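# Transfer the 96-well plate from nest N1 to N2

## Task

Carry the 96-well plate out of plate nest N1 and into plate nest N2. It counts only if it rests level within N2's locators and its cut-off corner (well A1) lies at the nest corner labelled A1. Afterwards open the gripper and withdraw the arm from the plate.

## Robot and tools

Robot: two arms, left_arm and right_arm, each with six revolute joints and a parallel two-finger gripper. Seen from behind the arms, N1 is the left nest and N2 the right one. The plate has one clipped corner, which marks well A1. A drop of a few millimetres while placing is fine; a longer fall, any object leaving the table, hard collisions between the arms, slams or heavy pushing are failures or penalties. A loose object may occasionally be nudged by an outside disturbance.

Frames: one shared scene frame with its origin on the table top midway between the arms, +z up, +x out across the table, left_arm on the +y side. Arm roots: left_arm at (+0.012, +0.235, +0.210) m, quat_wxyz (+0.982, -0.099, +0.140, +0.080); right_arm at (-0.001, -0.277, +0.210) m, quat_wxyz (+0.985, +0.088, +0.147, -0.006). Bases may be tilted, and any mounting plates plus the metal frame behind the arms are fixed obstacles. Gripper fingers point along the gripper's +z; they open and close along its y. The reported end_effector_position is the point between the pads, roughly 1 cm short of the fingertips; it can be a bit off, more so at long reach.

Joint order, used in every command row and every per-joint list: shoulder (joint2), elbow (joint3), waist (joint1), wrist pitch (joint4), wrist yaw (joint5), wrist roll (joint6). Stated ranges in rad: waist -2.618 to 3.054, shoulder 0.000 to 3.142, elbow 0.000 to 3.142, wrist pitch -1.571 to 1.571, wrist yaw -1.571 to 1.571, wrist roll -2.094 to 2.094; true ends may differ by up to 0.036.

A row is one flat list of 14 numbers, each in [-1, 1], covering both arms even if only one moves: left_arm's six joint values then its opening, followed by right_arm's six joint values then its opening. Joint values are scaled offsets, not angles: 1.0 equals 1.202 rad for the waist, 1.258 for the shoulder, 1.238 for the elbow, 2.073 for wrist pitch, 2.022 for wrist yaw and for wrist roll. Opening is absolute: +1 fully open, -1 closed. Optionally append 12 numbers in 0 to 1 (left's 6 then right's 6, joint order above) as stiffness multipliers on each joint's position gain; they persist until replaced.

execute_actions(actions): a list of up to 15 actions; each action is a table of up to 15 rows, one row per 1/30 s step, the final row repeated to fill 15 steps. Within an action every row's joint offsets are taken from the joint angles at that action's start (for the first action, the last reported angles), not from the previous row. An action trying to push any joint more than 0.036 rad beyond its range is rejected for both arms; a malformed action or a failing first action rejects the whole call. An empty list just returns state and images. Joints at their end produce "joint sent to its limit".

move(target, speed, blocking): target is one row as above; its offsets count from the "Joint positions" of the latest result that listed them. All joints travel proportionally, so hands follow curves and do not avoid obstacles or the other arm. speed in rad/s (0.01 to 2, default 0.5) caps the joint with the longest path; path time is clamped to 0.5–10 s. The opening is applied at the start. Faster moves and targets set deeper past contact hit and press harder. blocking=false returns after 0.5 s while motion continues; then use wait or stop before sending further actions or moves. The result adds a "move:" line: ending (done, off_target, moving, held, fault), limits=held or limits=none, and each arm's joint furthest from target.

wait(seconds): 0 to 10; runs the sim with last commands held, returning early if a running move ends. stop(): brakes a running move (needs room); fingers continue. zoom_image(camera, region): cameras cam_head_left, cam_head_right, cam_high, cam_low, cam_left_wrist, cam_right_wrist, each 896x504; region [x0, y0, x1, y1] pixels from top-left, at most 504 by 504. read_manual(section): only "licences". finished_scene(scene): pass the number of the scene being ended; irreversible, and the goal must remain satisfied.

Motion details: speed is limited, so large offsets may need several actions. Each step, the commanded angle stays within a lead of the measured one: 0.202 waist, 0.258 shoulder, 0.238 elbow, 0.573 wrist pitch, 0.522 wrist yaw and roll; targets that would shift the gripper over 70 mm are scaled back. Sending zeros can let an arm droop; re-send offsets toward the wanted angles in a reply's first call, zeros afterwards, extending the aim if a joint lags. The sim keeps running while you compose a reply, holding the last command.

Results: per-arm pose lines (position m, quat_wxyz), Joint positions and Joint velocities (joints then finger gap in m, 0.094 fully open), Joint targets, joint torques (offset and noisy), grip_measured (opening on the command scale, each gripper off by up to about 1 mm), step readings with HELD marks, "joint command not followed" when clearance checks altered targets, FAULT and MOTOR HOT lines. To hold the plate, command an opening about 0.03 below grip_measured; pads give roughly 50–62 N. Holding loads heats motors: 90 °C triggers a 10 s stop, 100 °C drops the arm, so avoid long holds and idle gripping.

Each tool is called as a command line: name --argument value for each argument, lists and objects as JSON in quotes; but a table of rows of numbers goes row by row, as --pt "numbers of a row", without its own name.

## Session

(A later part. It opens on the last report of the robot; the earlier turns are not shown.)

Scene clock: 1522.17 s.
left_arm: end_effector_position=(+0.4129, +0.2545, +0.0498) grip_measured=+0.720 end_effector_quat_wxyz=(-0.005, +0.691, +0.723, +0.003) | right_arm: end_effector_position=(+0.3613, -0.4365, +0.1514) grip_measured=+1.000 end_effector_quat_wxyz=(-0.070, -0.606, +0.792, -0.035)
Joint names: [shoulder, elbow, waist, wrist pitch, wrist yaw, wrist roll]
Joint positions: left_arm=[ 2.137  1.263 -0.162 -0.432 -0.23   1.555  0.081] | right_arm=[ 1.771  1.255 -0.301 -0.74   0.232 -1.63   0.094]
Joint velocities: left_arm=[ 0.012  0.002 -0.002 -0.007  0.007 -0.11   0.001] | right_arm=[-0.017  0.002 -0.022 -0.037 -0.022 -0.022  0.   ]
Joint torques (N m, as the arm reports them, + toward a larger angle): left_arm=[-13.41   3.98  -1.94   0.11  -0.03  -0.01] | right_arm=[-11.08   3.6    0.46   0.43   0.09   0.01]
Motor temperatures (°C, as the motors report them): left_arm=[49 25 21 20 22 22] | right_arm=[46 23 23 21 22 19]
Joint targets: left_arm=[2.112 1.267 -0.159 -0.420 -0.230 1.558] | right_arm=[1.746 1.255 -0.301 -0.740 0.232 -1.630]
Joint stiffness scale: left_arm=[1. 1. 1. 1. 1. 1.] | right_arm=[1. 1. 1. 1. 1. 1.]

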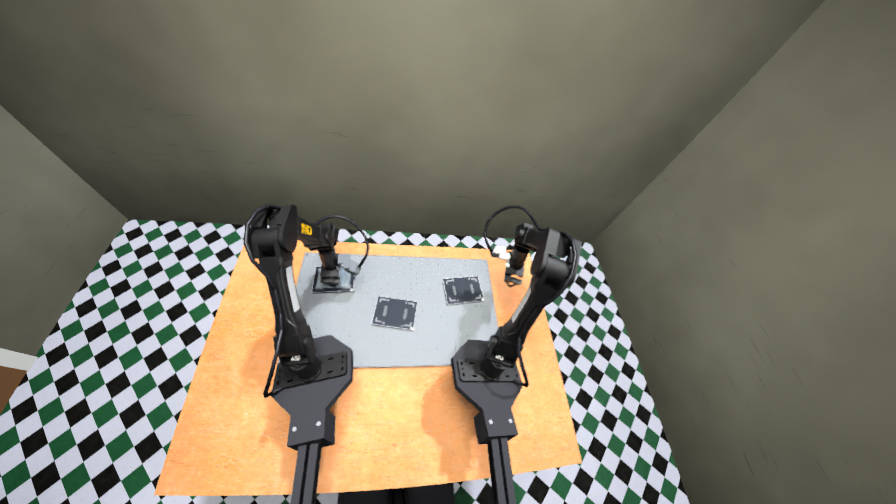

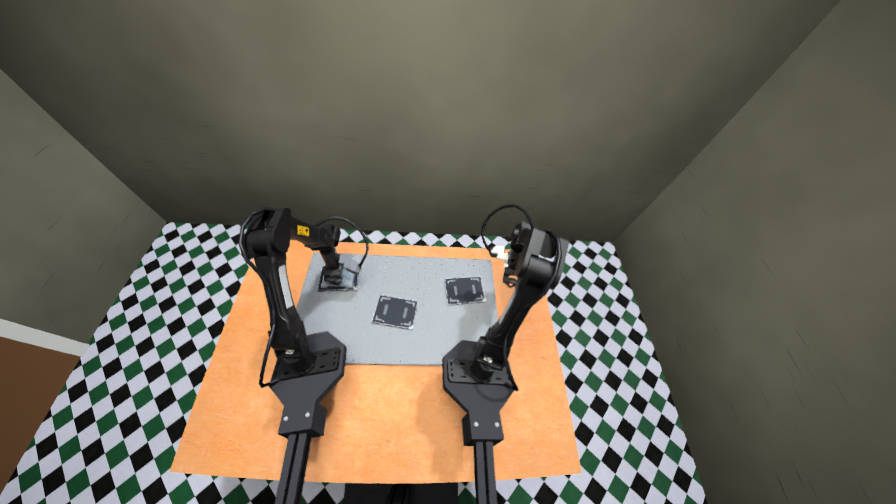

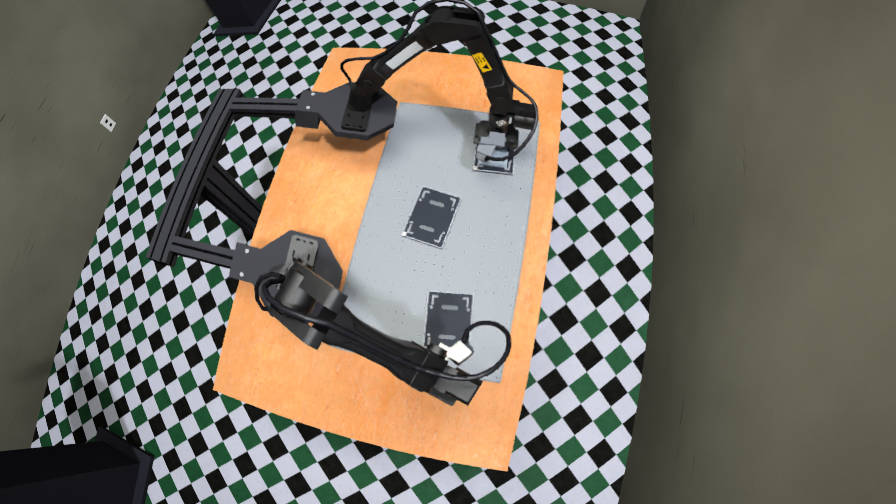

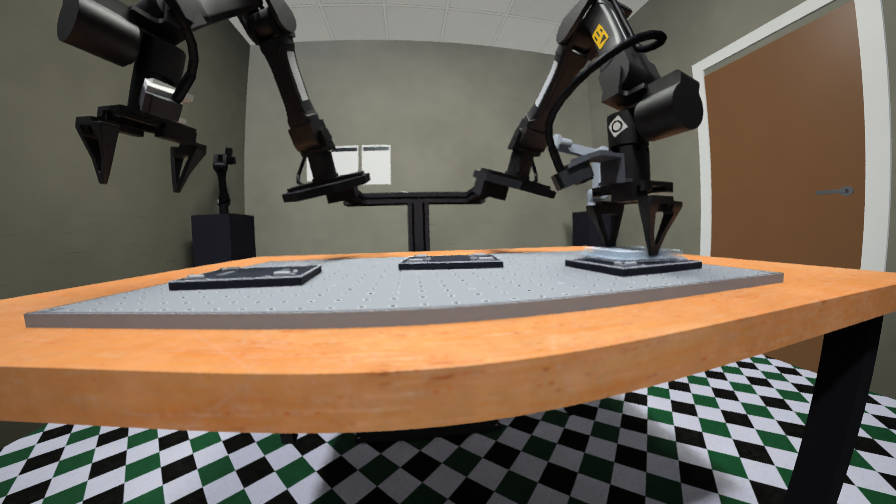

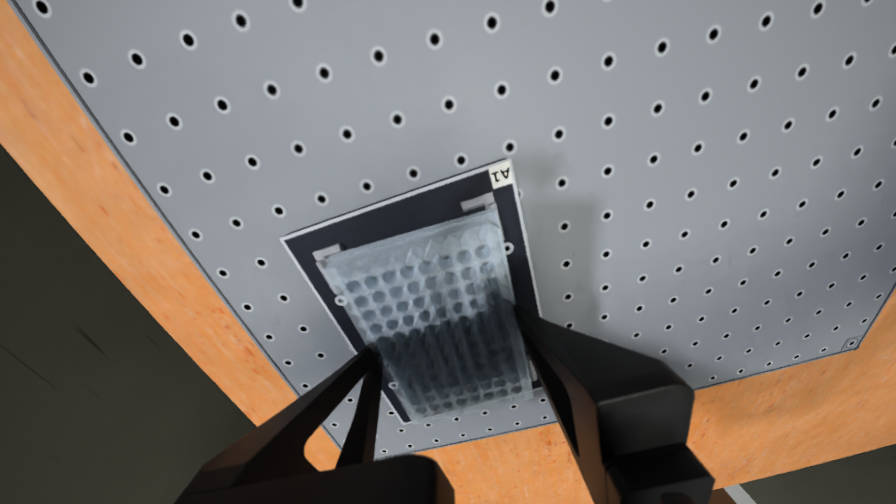

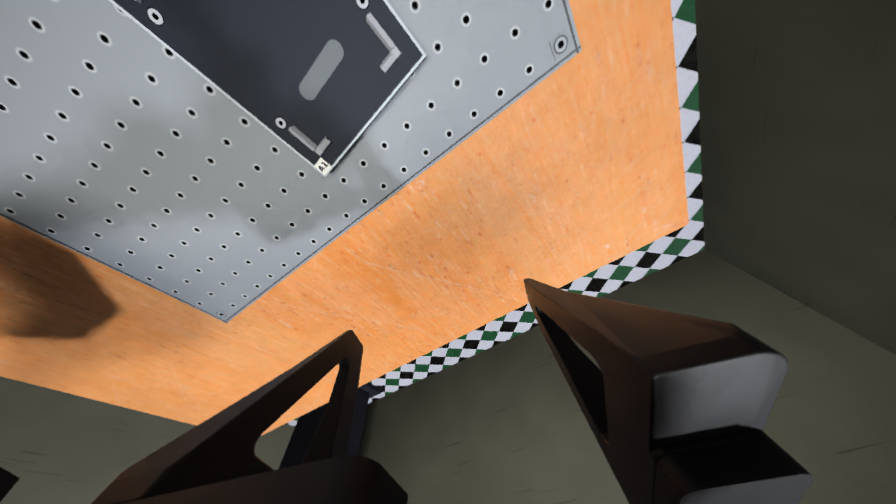

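execute_actions --actions '[[[-0.020,0.003,0.0025,0.006,0,0.0015,0.69,-0.02,0,0,0,0,0,1],[-0.0205,0.003,0.0025,0.0065,0,0.0015,0.69,-0.02,0,0,0,0,0,1],[-0.021,0.003,0.0025,0.007,0,0.0015,0.69,-0.02,0,0,0,0,0,1],[-0.0215,0.003,0.0025,0.0075,0,0.0015,0.69,-0.02,0,0,0,0,0,1],[-0.022,0.003,0.0025,0.008,0,0.0015,0.69,-0.02,0,0,0,0,0,1],[-0.0225,0.003,0.0025,0.008,0,0.0015,0.69,-0.02,0,0,0,0,0,1],[-0.023,0.003,0.0025,0.008,0,0.0015,0.69,-0.02,0,0,0,0,0,1],[-0.023,0.003,0.0025,0.008,0,0.0015,0.69,-0.02,0,0,0,0,0,1],[-0.023,0.003,0.0025,0.008,0,0.0015,0.69,-0.02,0,0,0,0,0,1],[-0.023,0.003,0.0025,0.008,0,0.0015,0.69,-0.02,0,0,0,0,0,1],[-0.023,0.003,0.0025,0.008,0,0.0015,0.69,-0.02,0,0,0,0,0,1],[-0.023,0.003,0.0025,0.008,0,0.0015,0.69,-0.02,0,0,0,0,0,1],[-0.023,0.003,0.0025,0.008,0,0.0015,0.69,-0.02,0,0,0,0,0,1],[-0.018,0.003,0.0025,0.005,0,0.0015,0.69,-0.02,0,0,0,0,0,1]]]'

Scene clock: 1535.10 s.
left_arm: end_effector_position=(+0.4129, +0.2545, +0.0498) grip_measured=+0.720 end_effector_quat_wxyz=(-0.005, +0.691, +0.723, +0.003) | right_arm: end_effector_position=(+0.3613, -0.4365, +0.1514) grip_measured=+1.000 end_effector_quat_wxyz=(-0.070, -0.606, +0.792, -0.035)
Joint names: [shoulder, elbow, waist, wrist pitch, wrist yaw, wrist roll]
Joint positions: left_arm=[ 2.137  1.263 -0.162 -0.432 -0.23   1.555  0.081] | right_arm=[ 1.771  1.255 -0.301 -0.74   0.232 -1.63   0.094]
Joint velocities: left_arm=[-0.007  0.012 -0.017  0.022  0.095  0.022 -0.001] | right_arm=[-0.002  0.002 -0.022  0.022 -0.066  0.051  0.   ]
Joint torques (N m, as the arm reports them, + toward a larger angle): left_arm=[-13.19   3.97  -1.94   0.09  -0.03  -0.01] | right_arm=[-11.07   3.6    0.46   0.42   0.09   0.02]
Motor temperatures (°C, as the motors report them): left_arm=[51 25 21 20 22 22] | right_arm=[46 23 23 21 22 19]
Joint targets: left_arm=[2.114 1.267 -0.159 -0.422 -0.230 1.558] | right_arm=[1.746 1.255 -0.301 -0.740 0.232 -1.630]
Joint stiffness scale: left_arm=[1. 1. 1. 1. 1. 1.] | right_arm=[1. 1. 1. 1. 1. 1.]
Step readings (joint positions):
0: left_arm=[2.137 1.263 -0.162 -0.432 -0.230 1.555] | right_arm=[1.771 1.255 -0.301 -0.740 0.232 -1.630]
1: left_arm=[2.137 1.263 -0.162 -0.432 -0.230 1.555] | right_arm=[1.771 1.255 -0.301 -0.740 0.232 -1.630]
2: left_arm=[2.137 1.263 -0.162 -0.432 -0.230 1.555] | right_arm=[1.771 1.255 -0.301 -0.740 0.232 -1.630]
4: left_arm=[2.137 1.263 -0.162 -0.432 -0.230 1.555] | right_arm=[1.771 1.255 -0.301 -0.740 0.232 -1.630]
8: left_arm=[2.137 1.263 -0.162 -0.432 -0.230 1.555] | right_arm=[1.771 1.255 -0.301 -0.740 0.232 -1.630]
15: Joint positions above

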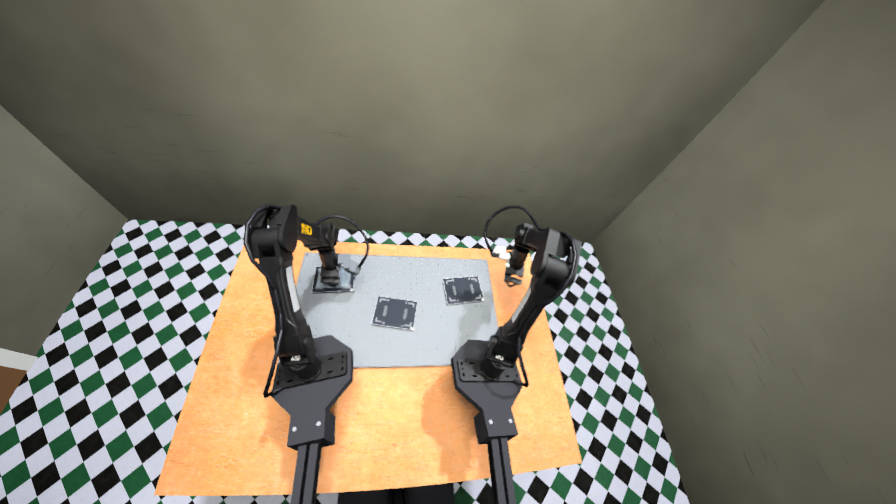

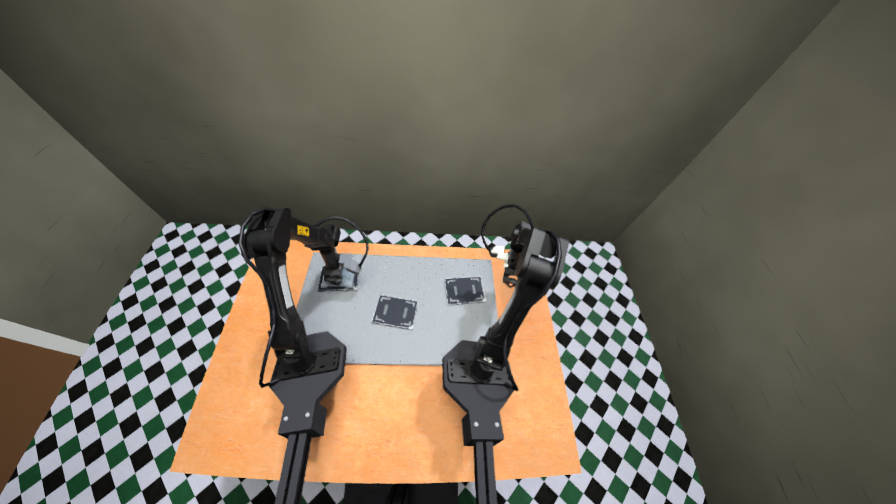

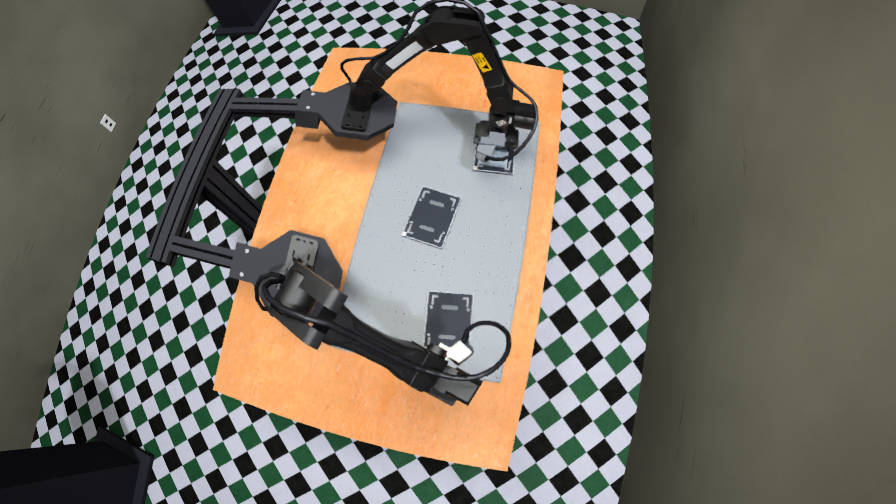

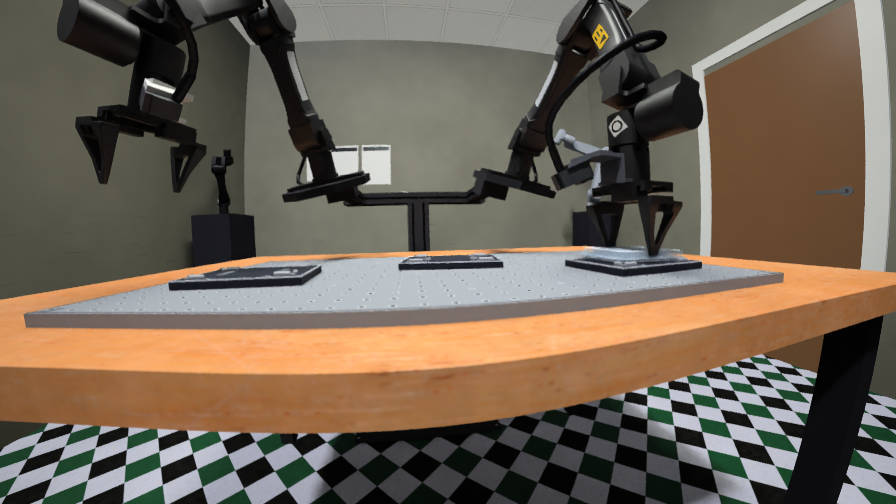

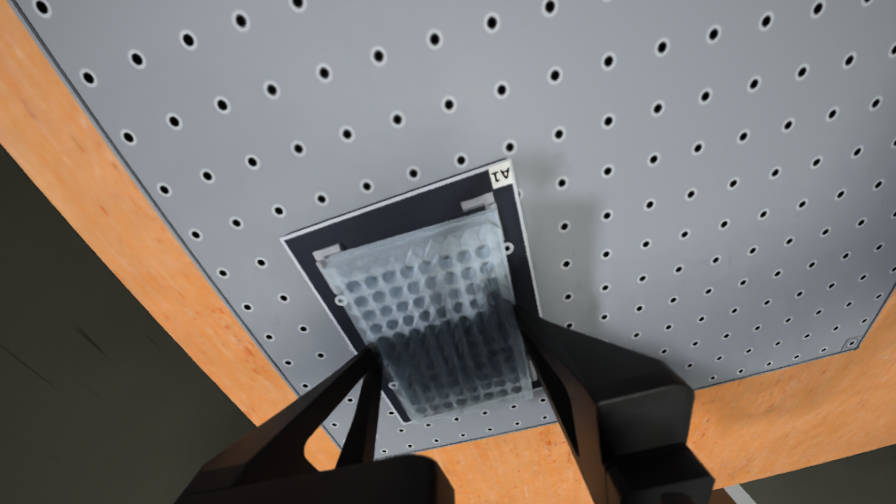

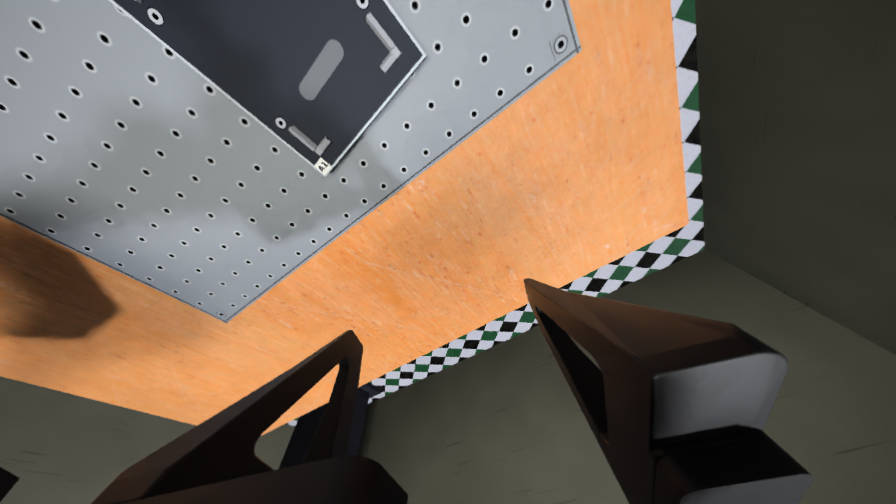

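zoom_image --camera "cam_low" --region '[600, 240, 715, 285]'

zoom_image --camera "cam_left_wrist" --region '[290, 220, 390, 320]'

zoom_image --camera "cam_left_wrist" --region '[450, 170, 550, 270]'

Region (600, 240, 715, 285) of cam_low's 896x504 image, scaled by 4.383, with more detail than that image has; it fills the top 197 rows of this view, and the rest is white.

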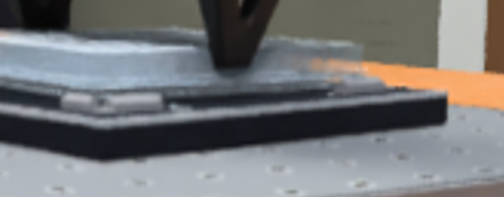

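Region (290, 220, 390, 320) of cam_left_wrist's 896x504 image, scaled by 5.040, with more detail than that image has.

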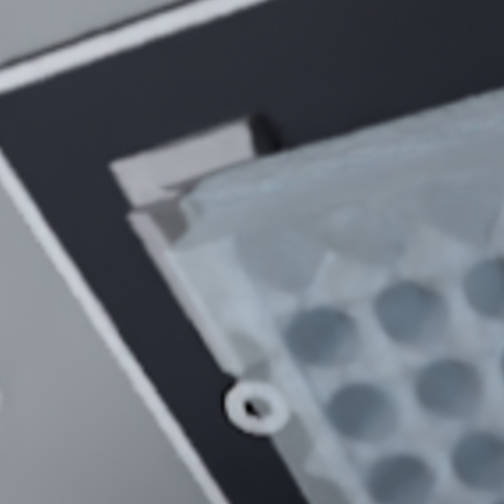

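Region (450, 170, 550, 270) of cam_left_wrist's 896x504 image, scaled by 5.040, with more detail than that image has.

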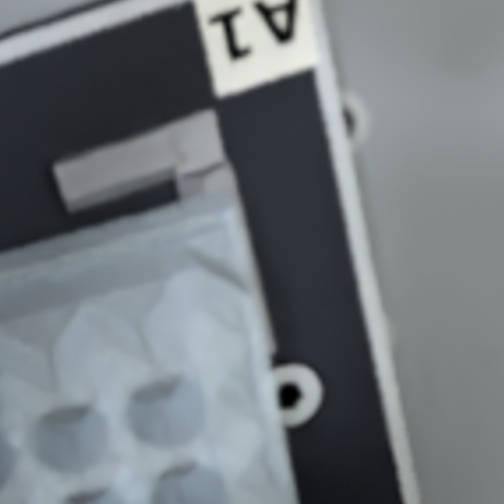

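execute_actions --actions '[[[-0.023,0.003,0.0025,0.002,0,0.0015,0.69,-0.02,0,0,0,0,0,1],[-0.024,0.003,0.0025,0.002,0,0.0015,0.69,-0.02,0,0,0,0,0,1],[-0.025,0.003,0.0025,0.002,0,0.0015,0.69,-0.02,0,0,0,0,0,1],[-0.026,0.003,0.0025,0.002,0,0.0015,0.69,-0.02,0,0,0,0,0,1],[-0.0265,0.003,0.0025,0.002,0,0.0015,0.69,-0.02,0,0,0,0,0,1],[-0.027,0.003,0.0025,0.002,0,0.0015,0.69,-0.02,0,0,0,0,0,1],[-0.027,0.003,0.0025,0.002,0,0.0015,0.69,-0.02,0,0,0,0,0,1],[-0.027,0.003,0.0025,0.002,0,0.0015,0.69,-0.02,0,0,0,0,0,1],[-0.027,0.003,0.0025,0.002,0,0.0015,0.69,-0.02,0,0,0,0,0,1],[-0.027,0.003,0.0025,0.002,0,0.0015,0.69,-0.02,0,0,0,0,0,1],[-0.027,0.003,0.0025,0.002,0,0.0015,0.69,-0.02,0,0,0,0,0,1],[-0.027,0.003,0.0025,0.002,0,0.0015,0.69,-0.02,0,0,0,0,0,1],[-0.027,0.003,0.0025,0.002,0,0.0015,0.69,-0.02,0,0,0,0,0,1],[-0.027,0.003,0.0025,0.002,0,0.0015,0.69,-0.02,0,0,0,0,0,1],[-0.020,0.003,0.0025,0.002,0,0.0015,0.69,-0.02,0,0,0,0,0,1]]]'

Scene clock: 1559.13 s.
left_arm: end_effector_position=(+0.4149, +0.2552, +0.0524) grip_measured=+0.720 end_effector_quat_wxyz=(-0.003, +0.690, +0.724, +0.006) | right_arm: end_effector_position=(+0.3613, -0.4365, +0.1514) grip_measured=+1.000 end_effector_quat_wxyz=(-0.070, -0.606, +0.792, -0.035)
Joint names: [shoulder, elbow, waist, wrist pitch, wrist yaw, wrist roll]
Joint positions: left_arm=[ 2.129  1.263 -0.162 -0.432 -0.23   1.555  0.081] | right_arm=[ 1.771  1.255 -0.301 -0.74   0.232 -1.63   0.094]
Joint velocities: left_arm=[ 0.002 -0.007 -0.012 -0.022 -0.051  0.007 -0.001] | right_arm=[ 0.007 -0.022 -0.022  0.037 -0.066  0.022  0.   ]
Joint torques (N m, as the arm reports them, + toward a larger angle): left_arm=[-12.76   4.02  -1.94   0.04  -0.03  -0.01] | right_arm=[-11.04   3.6    0.47   0.44   0.08   0.02]
Motor temperatures (°C, as the motors report them): left_arm=[53 25 21 20 22 22] | right_arm=[46 23 23 21 22 19]
Joint targets: left_arm=[2.112 1.267 -0.159 -0.428 -0.230 1.558] | right_arm=[1.746 1.255 -0.301 -0.740 0.232 -1.630]
Joint stiffness scale: left_arm=[1. 1. 1. 1. 1. 1.] | right_arm=[1. 1. 1. 1. 1. 1.]
Step readings (joint positions):
0: left_arm=[2.137 1.263 -0.162 -0.432 -0.230 1.555] | right_arm=[1.771 1.255 -0.301 -0.740 0.232 -1.630]
1: left_arm=[2.137 1.263 -0.162 -0.432 -0.230 1.555] | right_arm=[1.771 1.255 -0.301 -0.740 0.232 -1.630]
2: left_arm=[2.137 1.263 -0.162 -0.432 -0.230 1.555] | right_arm=[1.771 1.255 -0.301 -0.740 0.232 -1.630]
4: left_arm=[2.135 1.263 -0.162 -0.432 -0.230 1.555] | right_arm=[1.771 1.255 -0.301 -0.740 0.232 -1.630]
8: left_arm=[2.130 1.263 -0.162 -0.432 -0.230 1.555] | right_arm=[1.771 1.255 -0.301 -0.740 0.232 -1.630]
15: Joint positions above

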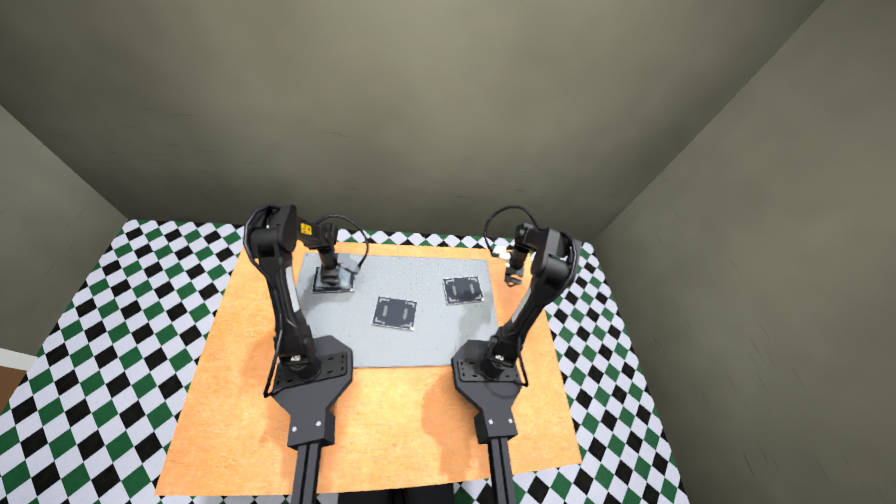

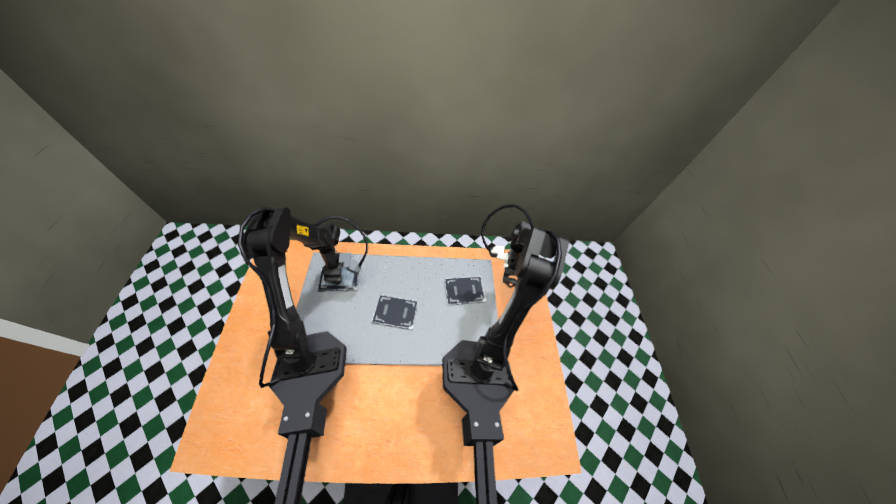

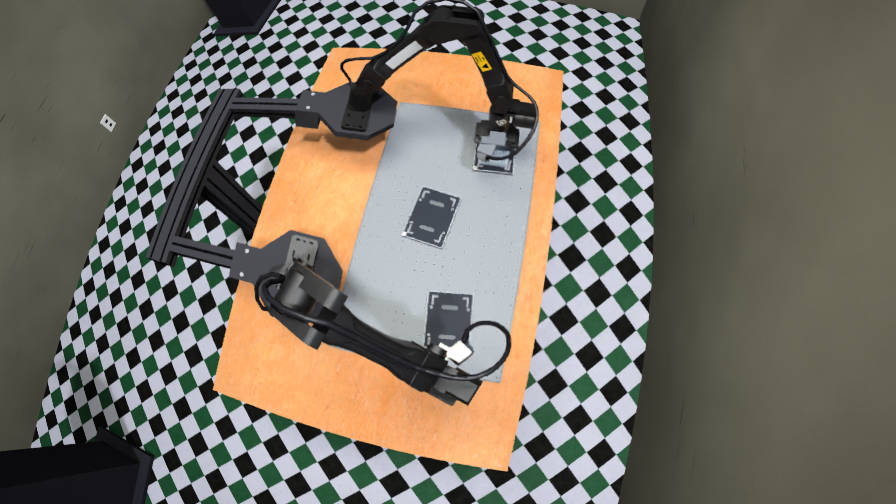

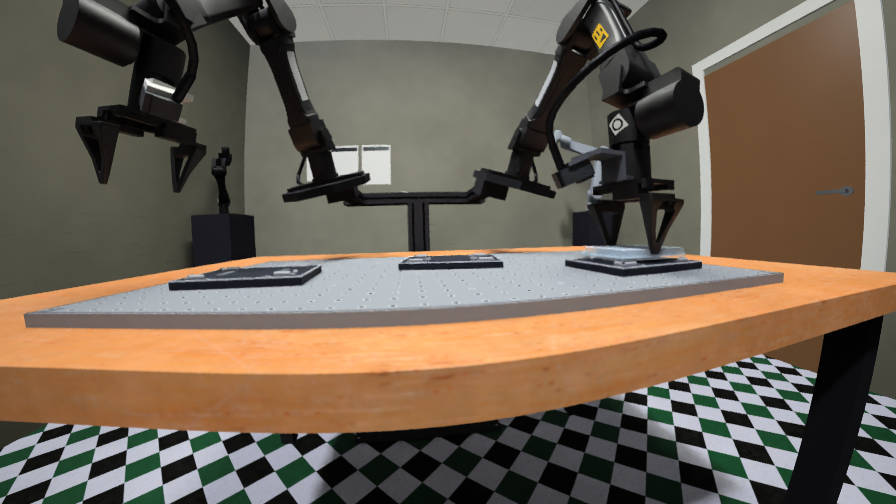

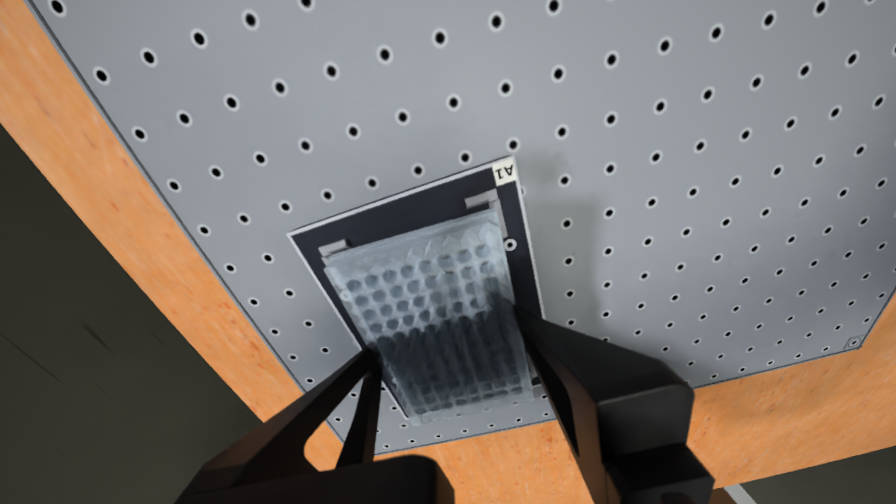

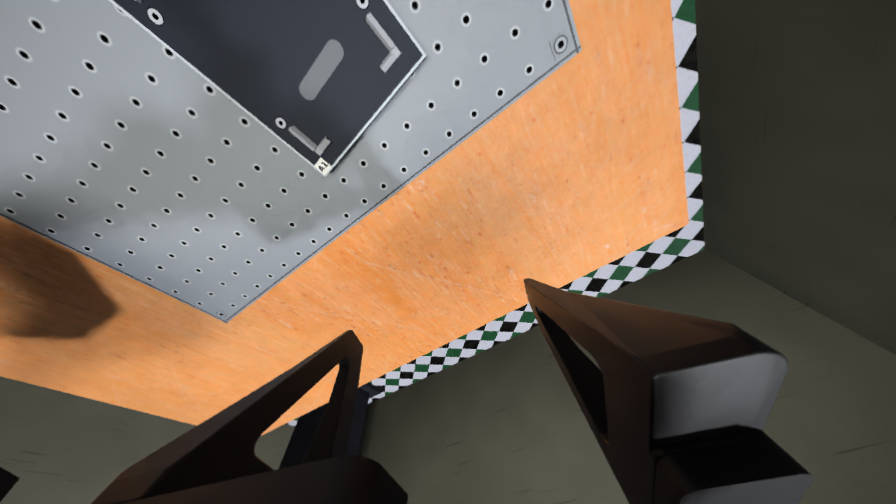

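execute_actions --actions '[[[-0.010,0.003,0.0025,0.002,0,0.0015,0.69,-0.02,0,0,0,0,0,1],[-0.007,0.003,0.0025,0.003,0,0.0015,0.69,-0.02,0,0,0,0,0,1],[-0.004,0.003,0.0025,0.0035,0,0.0015,0.69,-0.02,0,0,0,0,0,1],[-0.001,0.003,0.0025,0.004,0,0.0015,0.69,-0.02,0,0,0,0,0,1],[0.002,0.003,0.0025,0.0045,0,0.0015,0.69,-0.02,0,0,0,0,0,1],[0.004,0.003,0.0025,0.005,0,0.0015,0.69,-0.02,0,0,0,0,0,1],[0.005,0.003,0.0025,0.0055,0,0.0015,0.69,-0.02,0,0,0,0,0,1],[0.005,0.003,0.0025,0.006,0,0.0015,0.69,-0.02,0,0,0,0,0,1],[0.005,0.003,0.0025,0.0065,0,0.0015,0.69,-0.02,0,0,0,0,0,1],[0.005,0.003,0.0025,0.007,0,0.0015,0.69,-0.02,0,0,0,0,0,1],[0.005,0.003,0.0025,0.007,0,0.0015,0.69,-0.02,0,0,0,0,0,1],[0.005,0.003,0.0025,0.007,0,0.0015,0.69,-0.02,0,0,0,0,0,1],[0.005,0.003,0.0025,0.007,0,0.0015,0.69,-0.02,0,0,0,0,0,1],[0.003,0.003,0.0025,0.004,0,0.0015,0.69,-0.02,0,0,0,0,0,1]]]'

Scene clock: 1588.53 s.
left_arm: end_effector_position=(+0.4166, +0.2552, +0.0524) grip_measured=+0.720 end_effector_quat_wxyz=(-0.001, +0.690, +0.724, +0.008) | right_arm: end_effector_position=(+0.3613, -0.4365, +0.1514) grip_measured=+1.000 end_effector_quat_wxyz=(-0.070, -0.606, +0.792, -0.035)
Joint names: [shoulder, elbow, waist, wrist pitch, wrist yaw, wrist roll]
Joint positions: left_arm=[ 2.129  1.263 -0.162 -0.425 -0.23   1.555  0.081] | right_arm=[ 1.771  1.255 -0.301 -0.74   0.232 -1.63   0.094]
Joint velocities: left_arm=[-0.002  0.007  0.007 -0.037  0.022  0.007  0.   ] | right_arm=[ 0.012 -0.007 -0.002 -0.037  0.007 -0.022  0.   ]
Joint torques (N m, as the arm reports them, + toward a larger angle): left_arm=[-10.93   4.03  -1.93   0.04  -0.03  -0.01] | right_arm=[-11.04   3.6    0.46   0.44   0.08   0.02]
Motor temperatures (°C, as the motors report them): left_arm=[52 25 21 20 22 22] | right_arm=[46 23 23 21 22 19]
Joint targets: left_arm=[2.133 1.267 -0.159 -0.424 -0.230 1.558] | right_arm=[1.746 1.255 -0.301 -0.740 0.232 -1.630]
Joint stiffness scale: left_arm=[1. 1. 1. 1. 1. 1.] | right_arm=[1. 1. 1. 1. 1. 1.]
Step readings (joint positions):
0: left_arm=[2.129 1.263 -0.162 -0.432 -0.230 1.555] | right_arm=[1.771 1.255 -0.301 -0.740 0.232 -1.630]
1: left_arm=[2.129 1.263 -0.162 -0.432 -0.230 1.555] | right_arm=[1.771 1.255 -0.301 -0.740 0.232 -1.630]
2: left_arm=[2.129 1.263 -0.162 -0.432 -0.230 1.555] | right_arm=[1.771 1.255 -0.301 -0.740 0.232 -1.630]
4: left_arm=[2.129 1.263 -0.162 -0.432 -0.230 1.555] | right_arm=[1.771 1.255 -0.301 -0.740 0.232 -1.630]
8: left_arm=[2.129 1.263 -0.162 -0.429 -0.230 1.555] | right_arm=[1.771 1.255 -0.301 -0.740 0.232 -1.630]
15: Joint positions above

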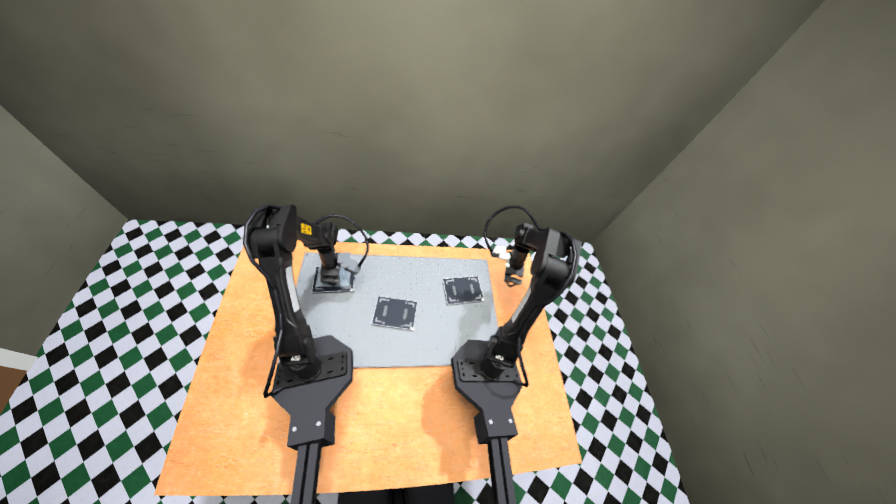

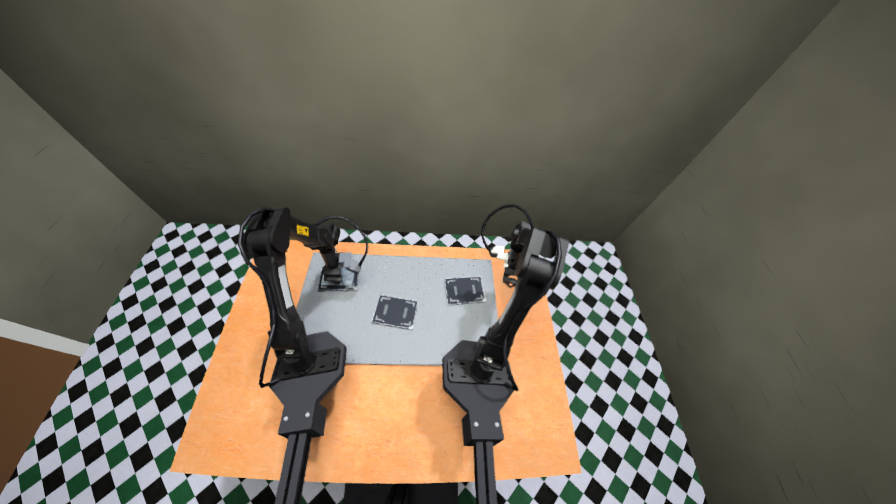

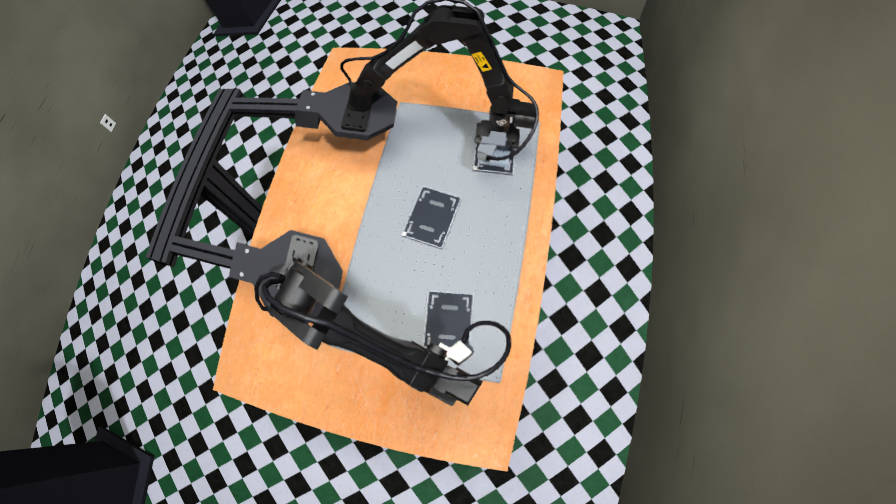

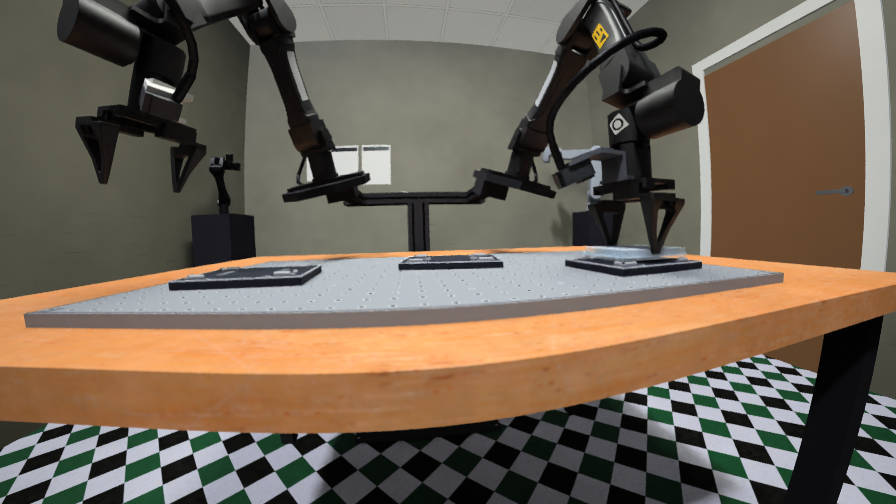

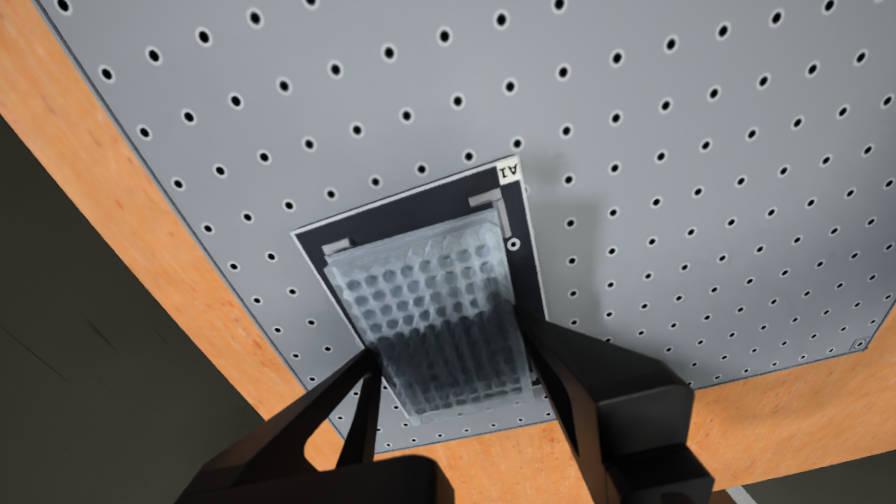

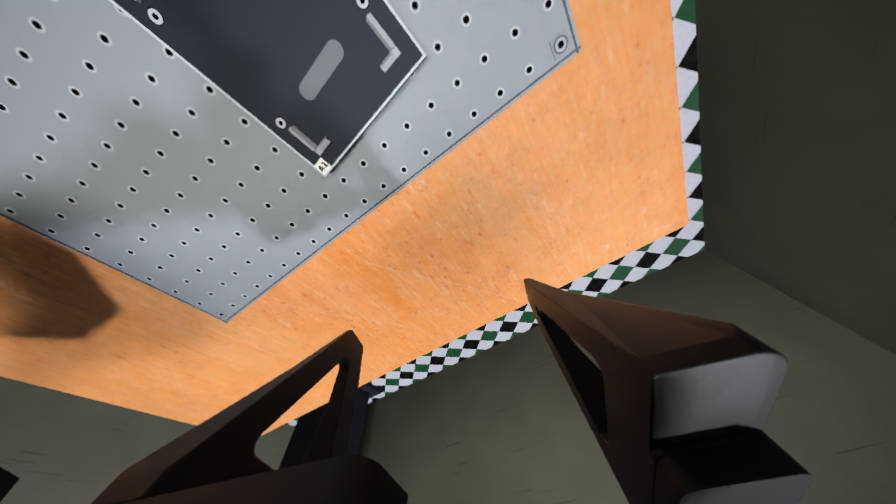

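execute_actions --actions '[[[0.005,0.003,0.0025,0.002,0,0.0015,0.69,-0.02,0,0,0,0,0,1],[0.007,0.003,0.0025,0.002,0,0.0015,0.69,-0.02,0,0,0,0,0,1],[0.009,0.003,0.0025,0.002,0,0.0015,0.69,-0.02,0,0,0,0,0,1],[0.010,0.003,0.0025,0.002,0,0.0015,0.69,-0.02,0,0,0,0,0,1],[0.011,0.003,0.0025,0.002,0,0.0015,0.69,-0.02,0,0,0,0,0,1],[0.012,0.003,0.0025,0.002,0,0.0015,0.69,-0.02,0,0,0,0,0,1],[0.0125,0.003,0.0025,0.002,0,0.0015,0.69,-0.02,0,0,0,0,0,1],[0.013,0.003,0.0025,0.002,0,0.0015,0.69,-0.02,0,0,0,0,0,1],[0.0135,0.003,0.0025,0.002,0,0.0015,0.69,-0.02,0,0,0,0,0,1],[0.014,0.003,0.0025,0.002,0,0.0015,0.69,-0.02,0,0,0,0,0,1],[0.014,0.003,0.0025,0.002,0,0.0015,0.69,-0.02,0,0,0,0,0,1],[0.014,0.003,0.0025,0.002,0,0.0015,0.69,-0.02,0,0,0,0,0,1],[0.014,0.003,0.0025,0.002,0,0.0015,0.69,-0.02,0,0,0,0,0,1],[0.014,0.003,0.0025,0.002,0,0.0015,0.69,-0.02,0,0,0,0,0,1],[0.008,0.003,0.0025,0.002,0,0.0015,0.69,-0.02,0,0,0,0,0,1]]]'

Scene clock: 1600.20 s.
left_arm: end_effector_position=(+0.4162, +0.2549, +0.0503) grip_measured=+0.720 end_effector_quat_wxyz=(-0.001, +0.690, +0.724, +0.008) | right_arm: end_effector_position=(+0.3613, -0.4365, +0.1514) grip_measured=+1.000 end_effector_quat_wxyz=(-0.070, -0.606, +0.792, -0.035)
Joint names: [shoulder, elbow, waist, wrist pitch, wrist yaw, wrist roll]
Joint positions: left_arm=[ 2.135  1.263 -0.162 -0.42  -0.23   1.555  0.081] | right_arm=[ 1.771  1.255 -0.301 -0.74   0.232 -1.63   0.094]
Joint velocities: left_arm=[-0.017 -0.007 -0.007  0.081 -0.051  0.081 -0.   ] | right_arm=[-0.007  0.007  0.007 -0.007  0.007 -0.037  0.   ]
Joint torques (N m, as the arm reports them, + toward a larger angle): left_arm=[-10.98   3.97  -1.95  -0.01  -0.02  -0.01] | right_arm=[-11.04   3.6    0.46   0.44   0.09   0.02]
Motor temperatures (°C, as the motors report them): left_arm=[51 25 21 20 22 22] | right_arm=[46 23 23 21 22 19]
Joint targets: left_arm=[2.139 1.267 -0.159 -0.421 -0.230 1.558] | right_arm=[1.746 1.255 -0.301 -0.740 0.232 -1.630]
Joint stiffness scale: left_arm=[1. 1. 1. 1. 1. 1.] | right_arm=[1. 1. 1. 1. 1. 1.]
Step readings (joint positions):
0: left_arm=[2.129 1.263 -0.162 -0.425 -0.230 1.555] | right_arm=[1.771 1.255 -0.301 -0.740 0.232 -1.630]
1: left_arm=[2.129 1.263 -0.162 -0.425 -0.230 1.555] | right_arm=[1.771 1.255 -0.301 -0.740 0.232 -1.630]
2: left_arm=[2.129 1.263 -0.162 -0.425 -0.230 1.555] | right_arm=[1.771 1.255 -0.301 -0.740 0.232 -1.630]
4: left_arm=[2.129 1.263 -0.162 -0.425 -0.230 1.555] | right_arm=[1.771 1.255 -0.301 -0.740 0.232 -1.630]
8: left_arm=[2.129 1.263 -0.162 -0.425 -0.230 1.555] | right_arm=[1.771 1.255 -0.301 -0.740 0.232 -1.630]
15: Joint positions above

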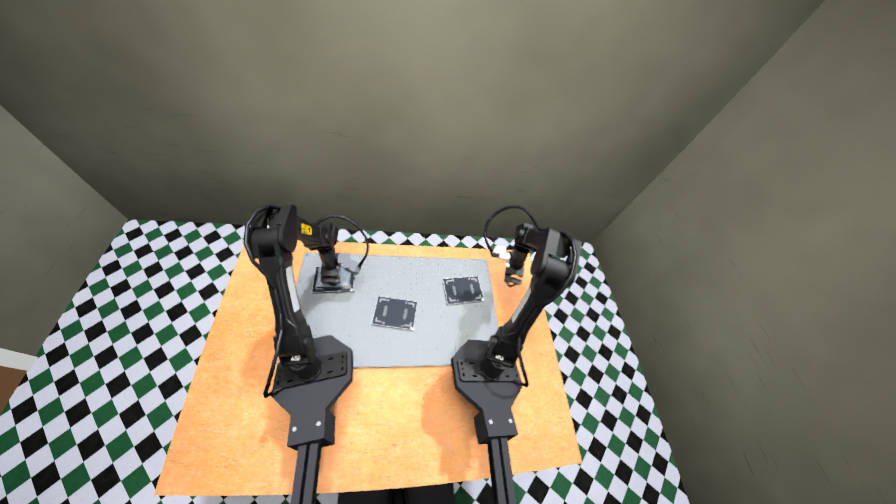

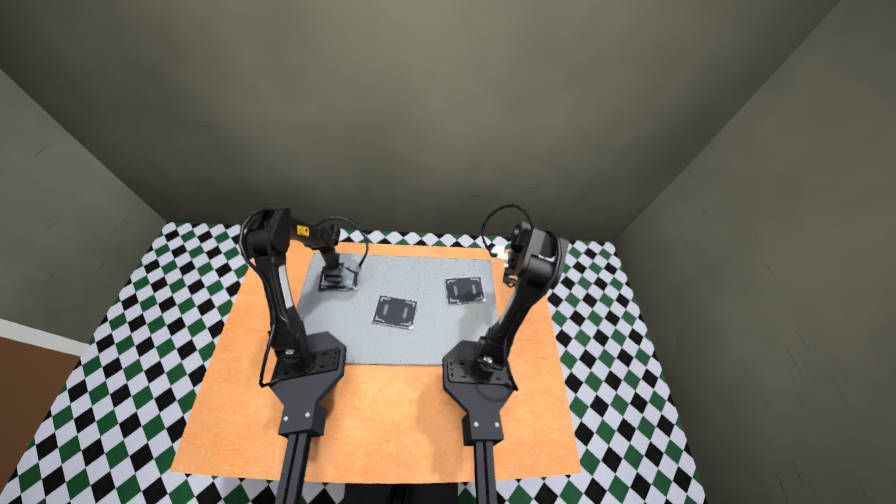

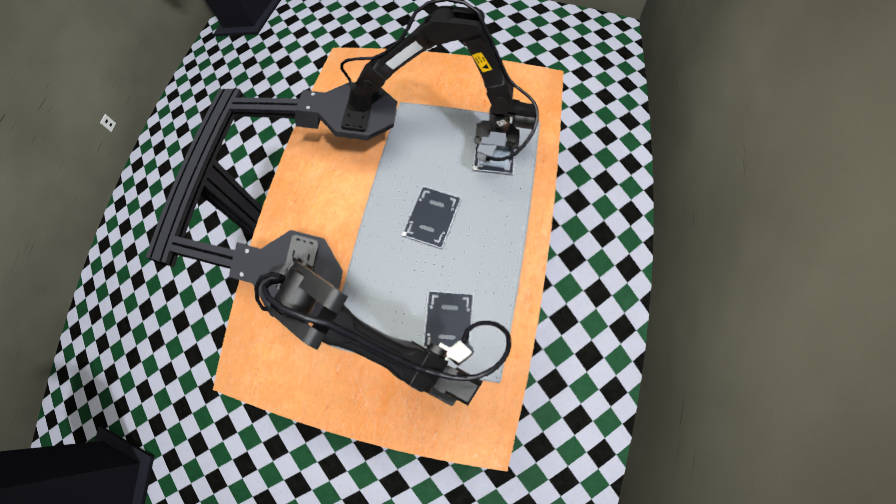

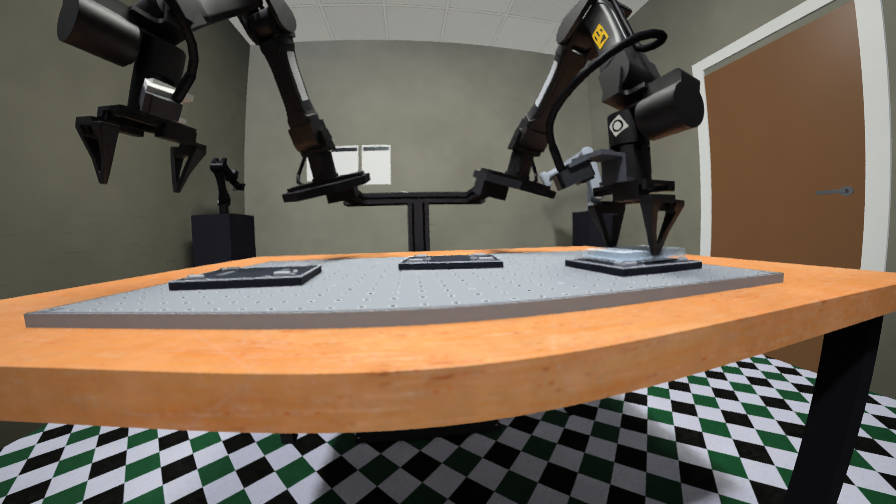

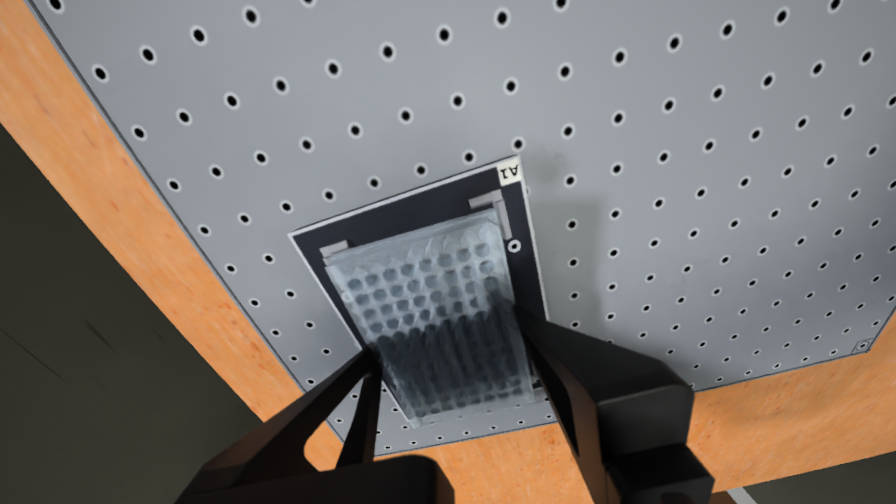

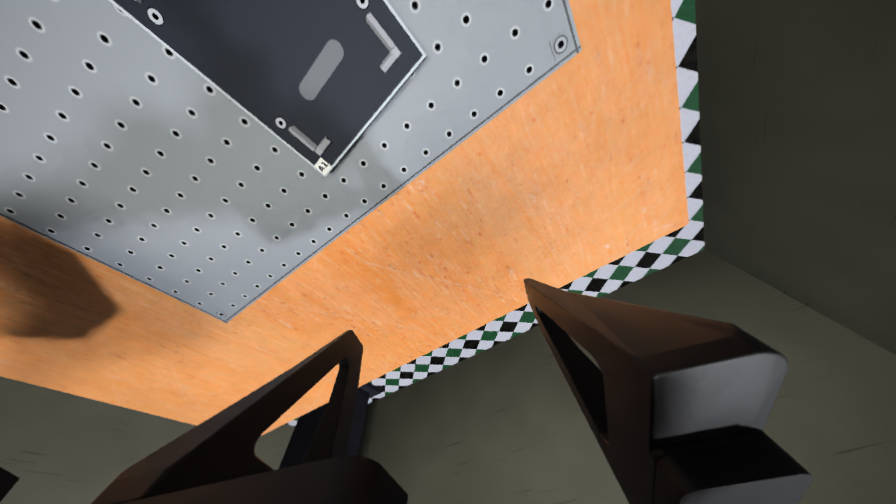

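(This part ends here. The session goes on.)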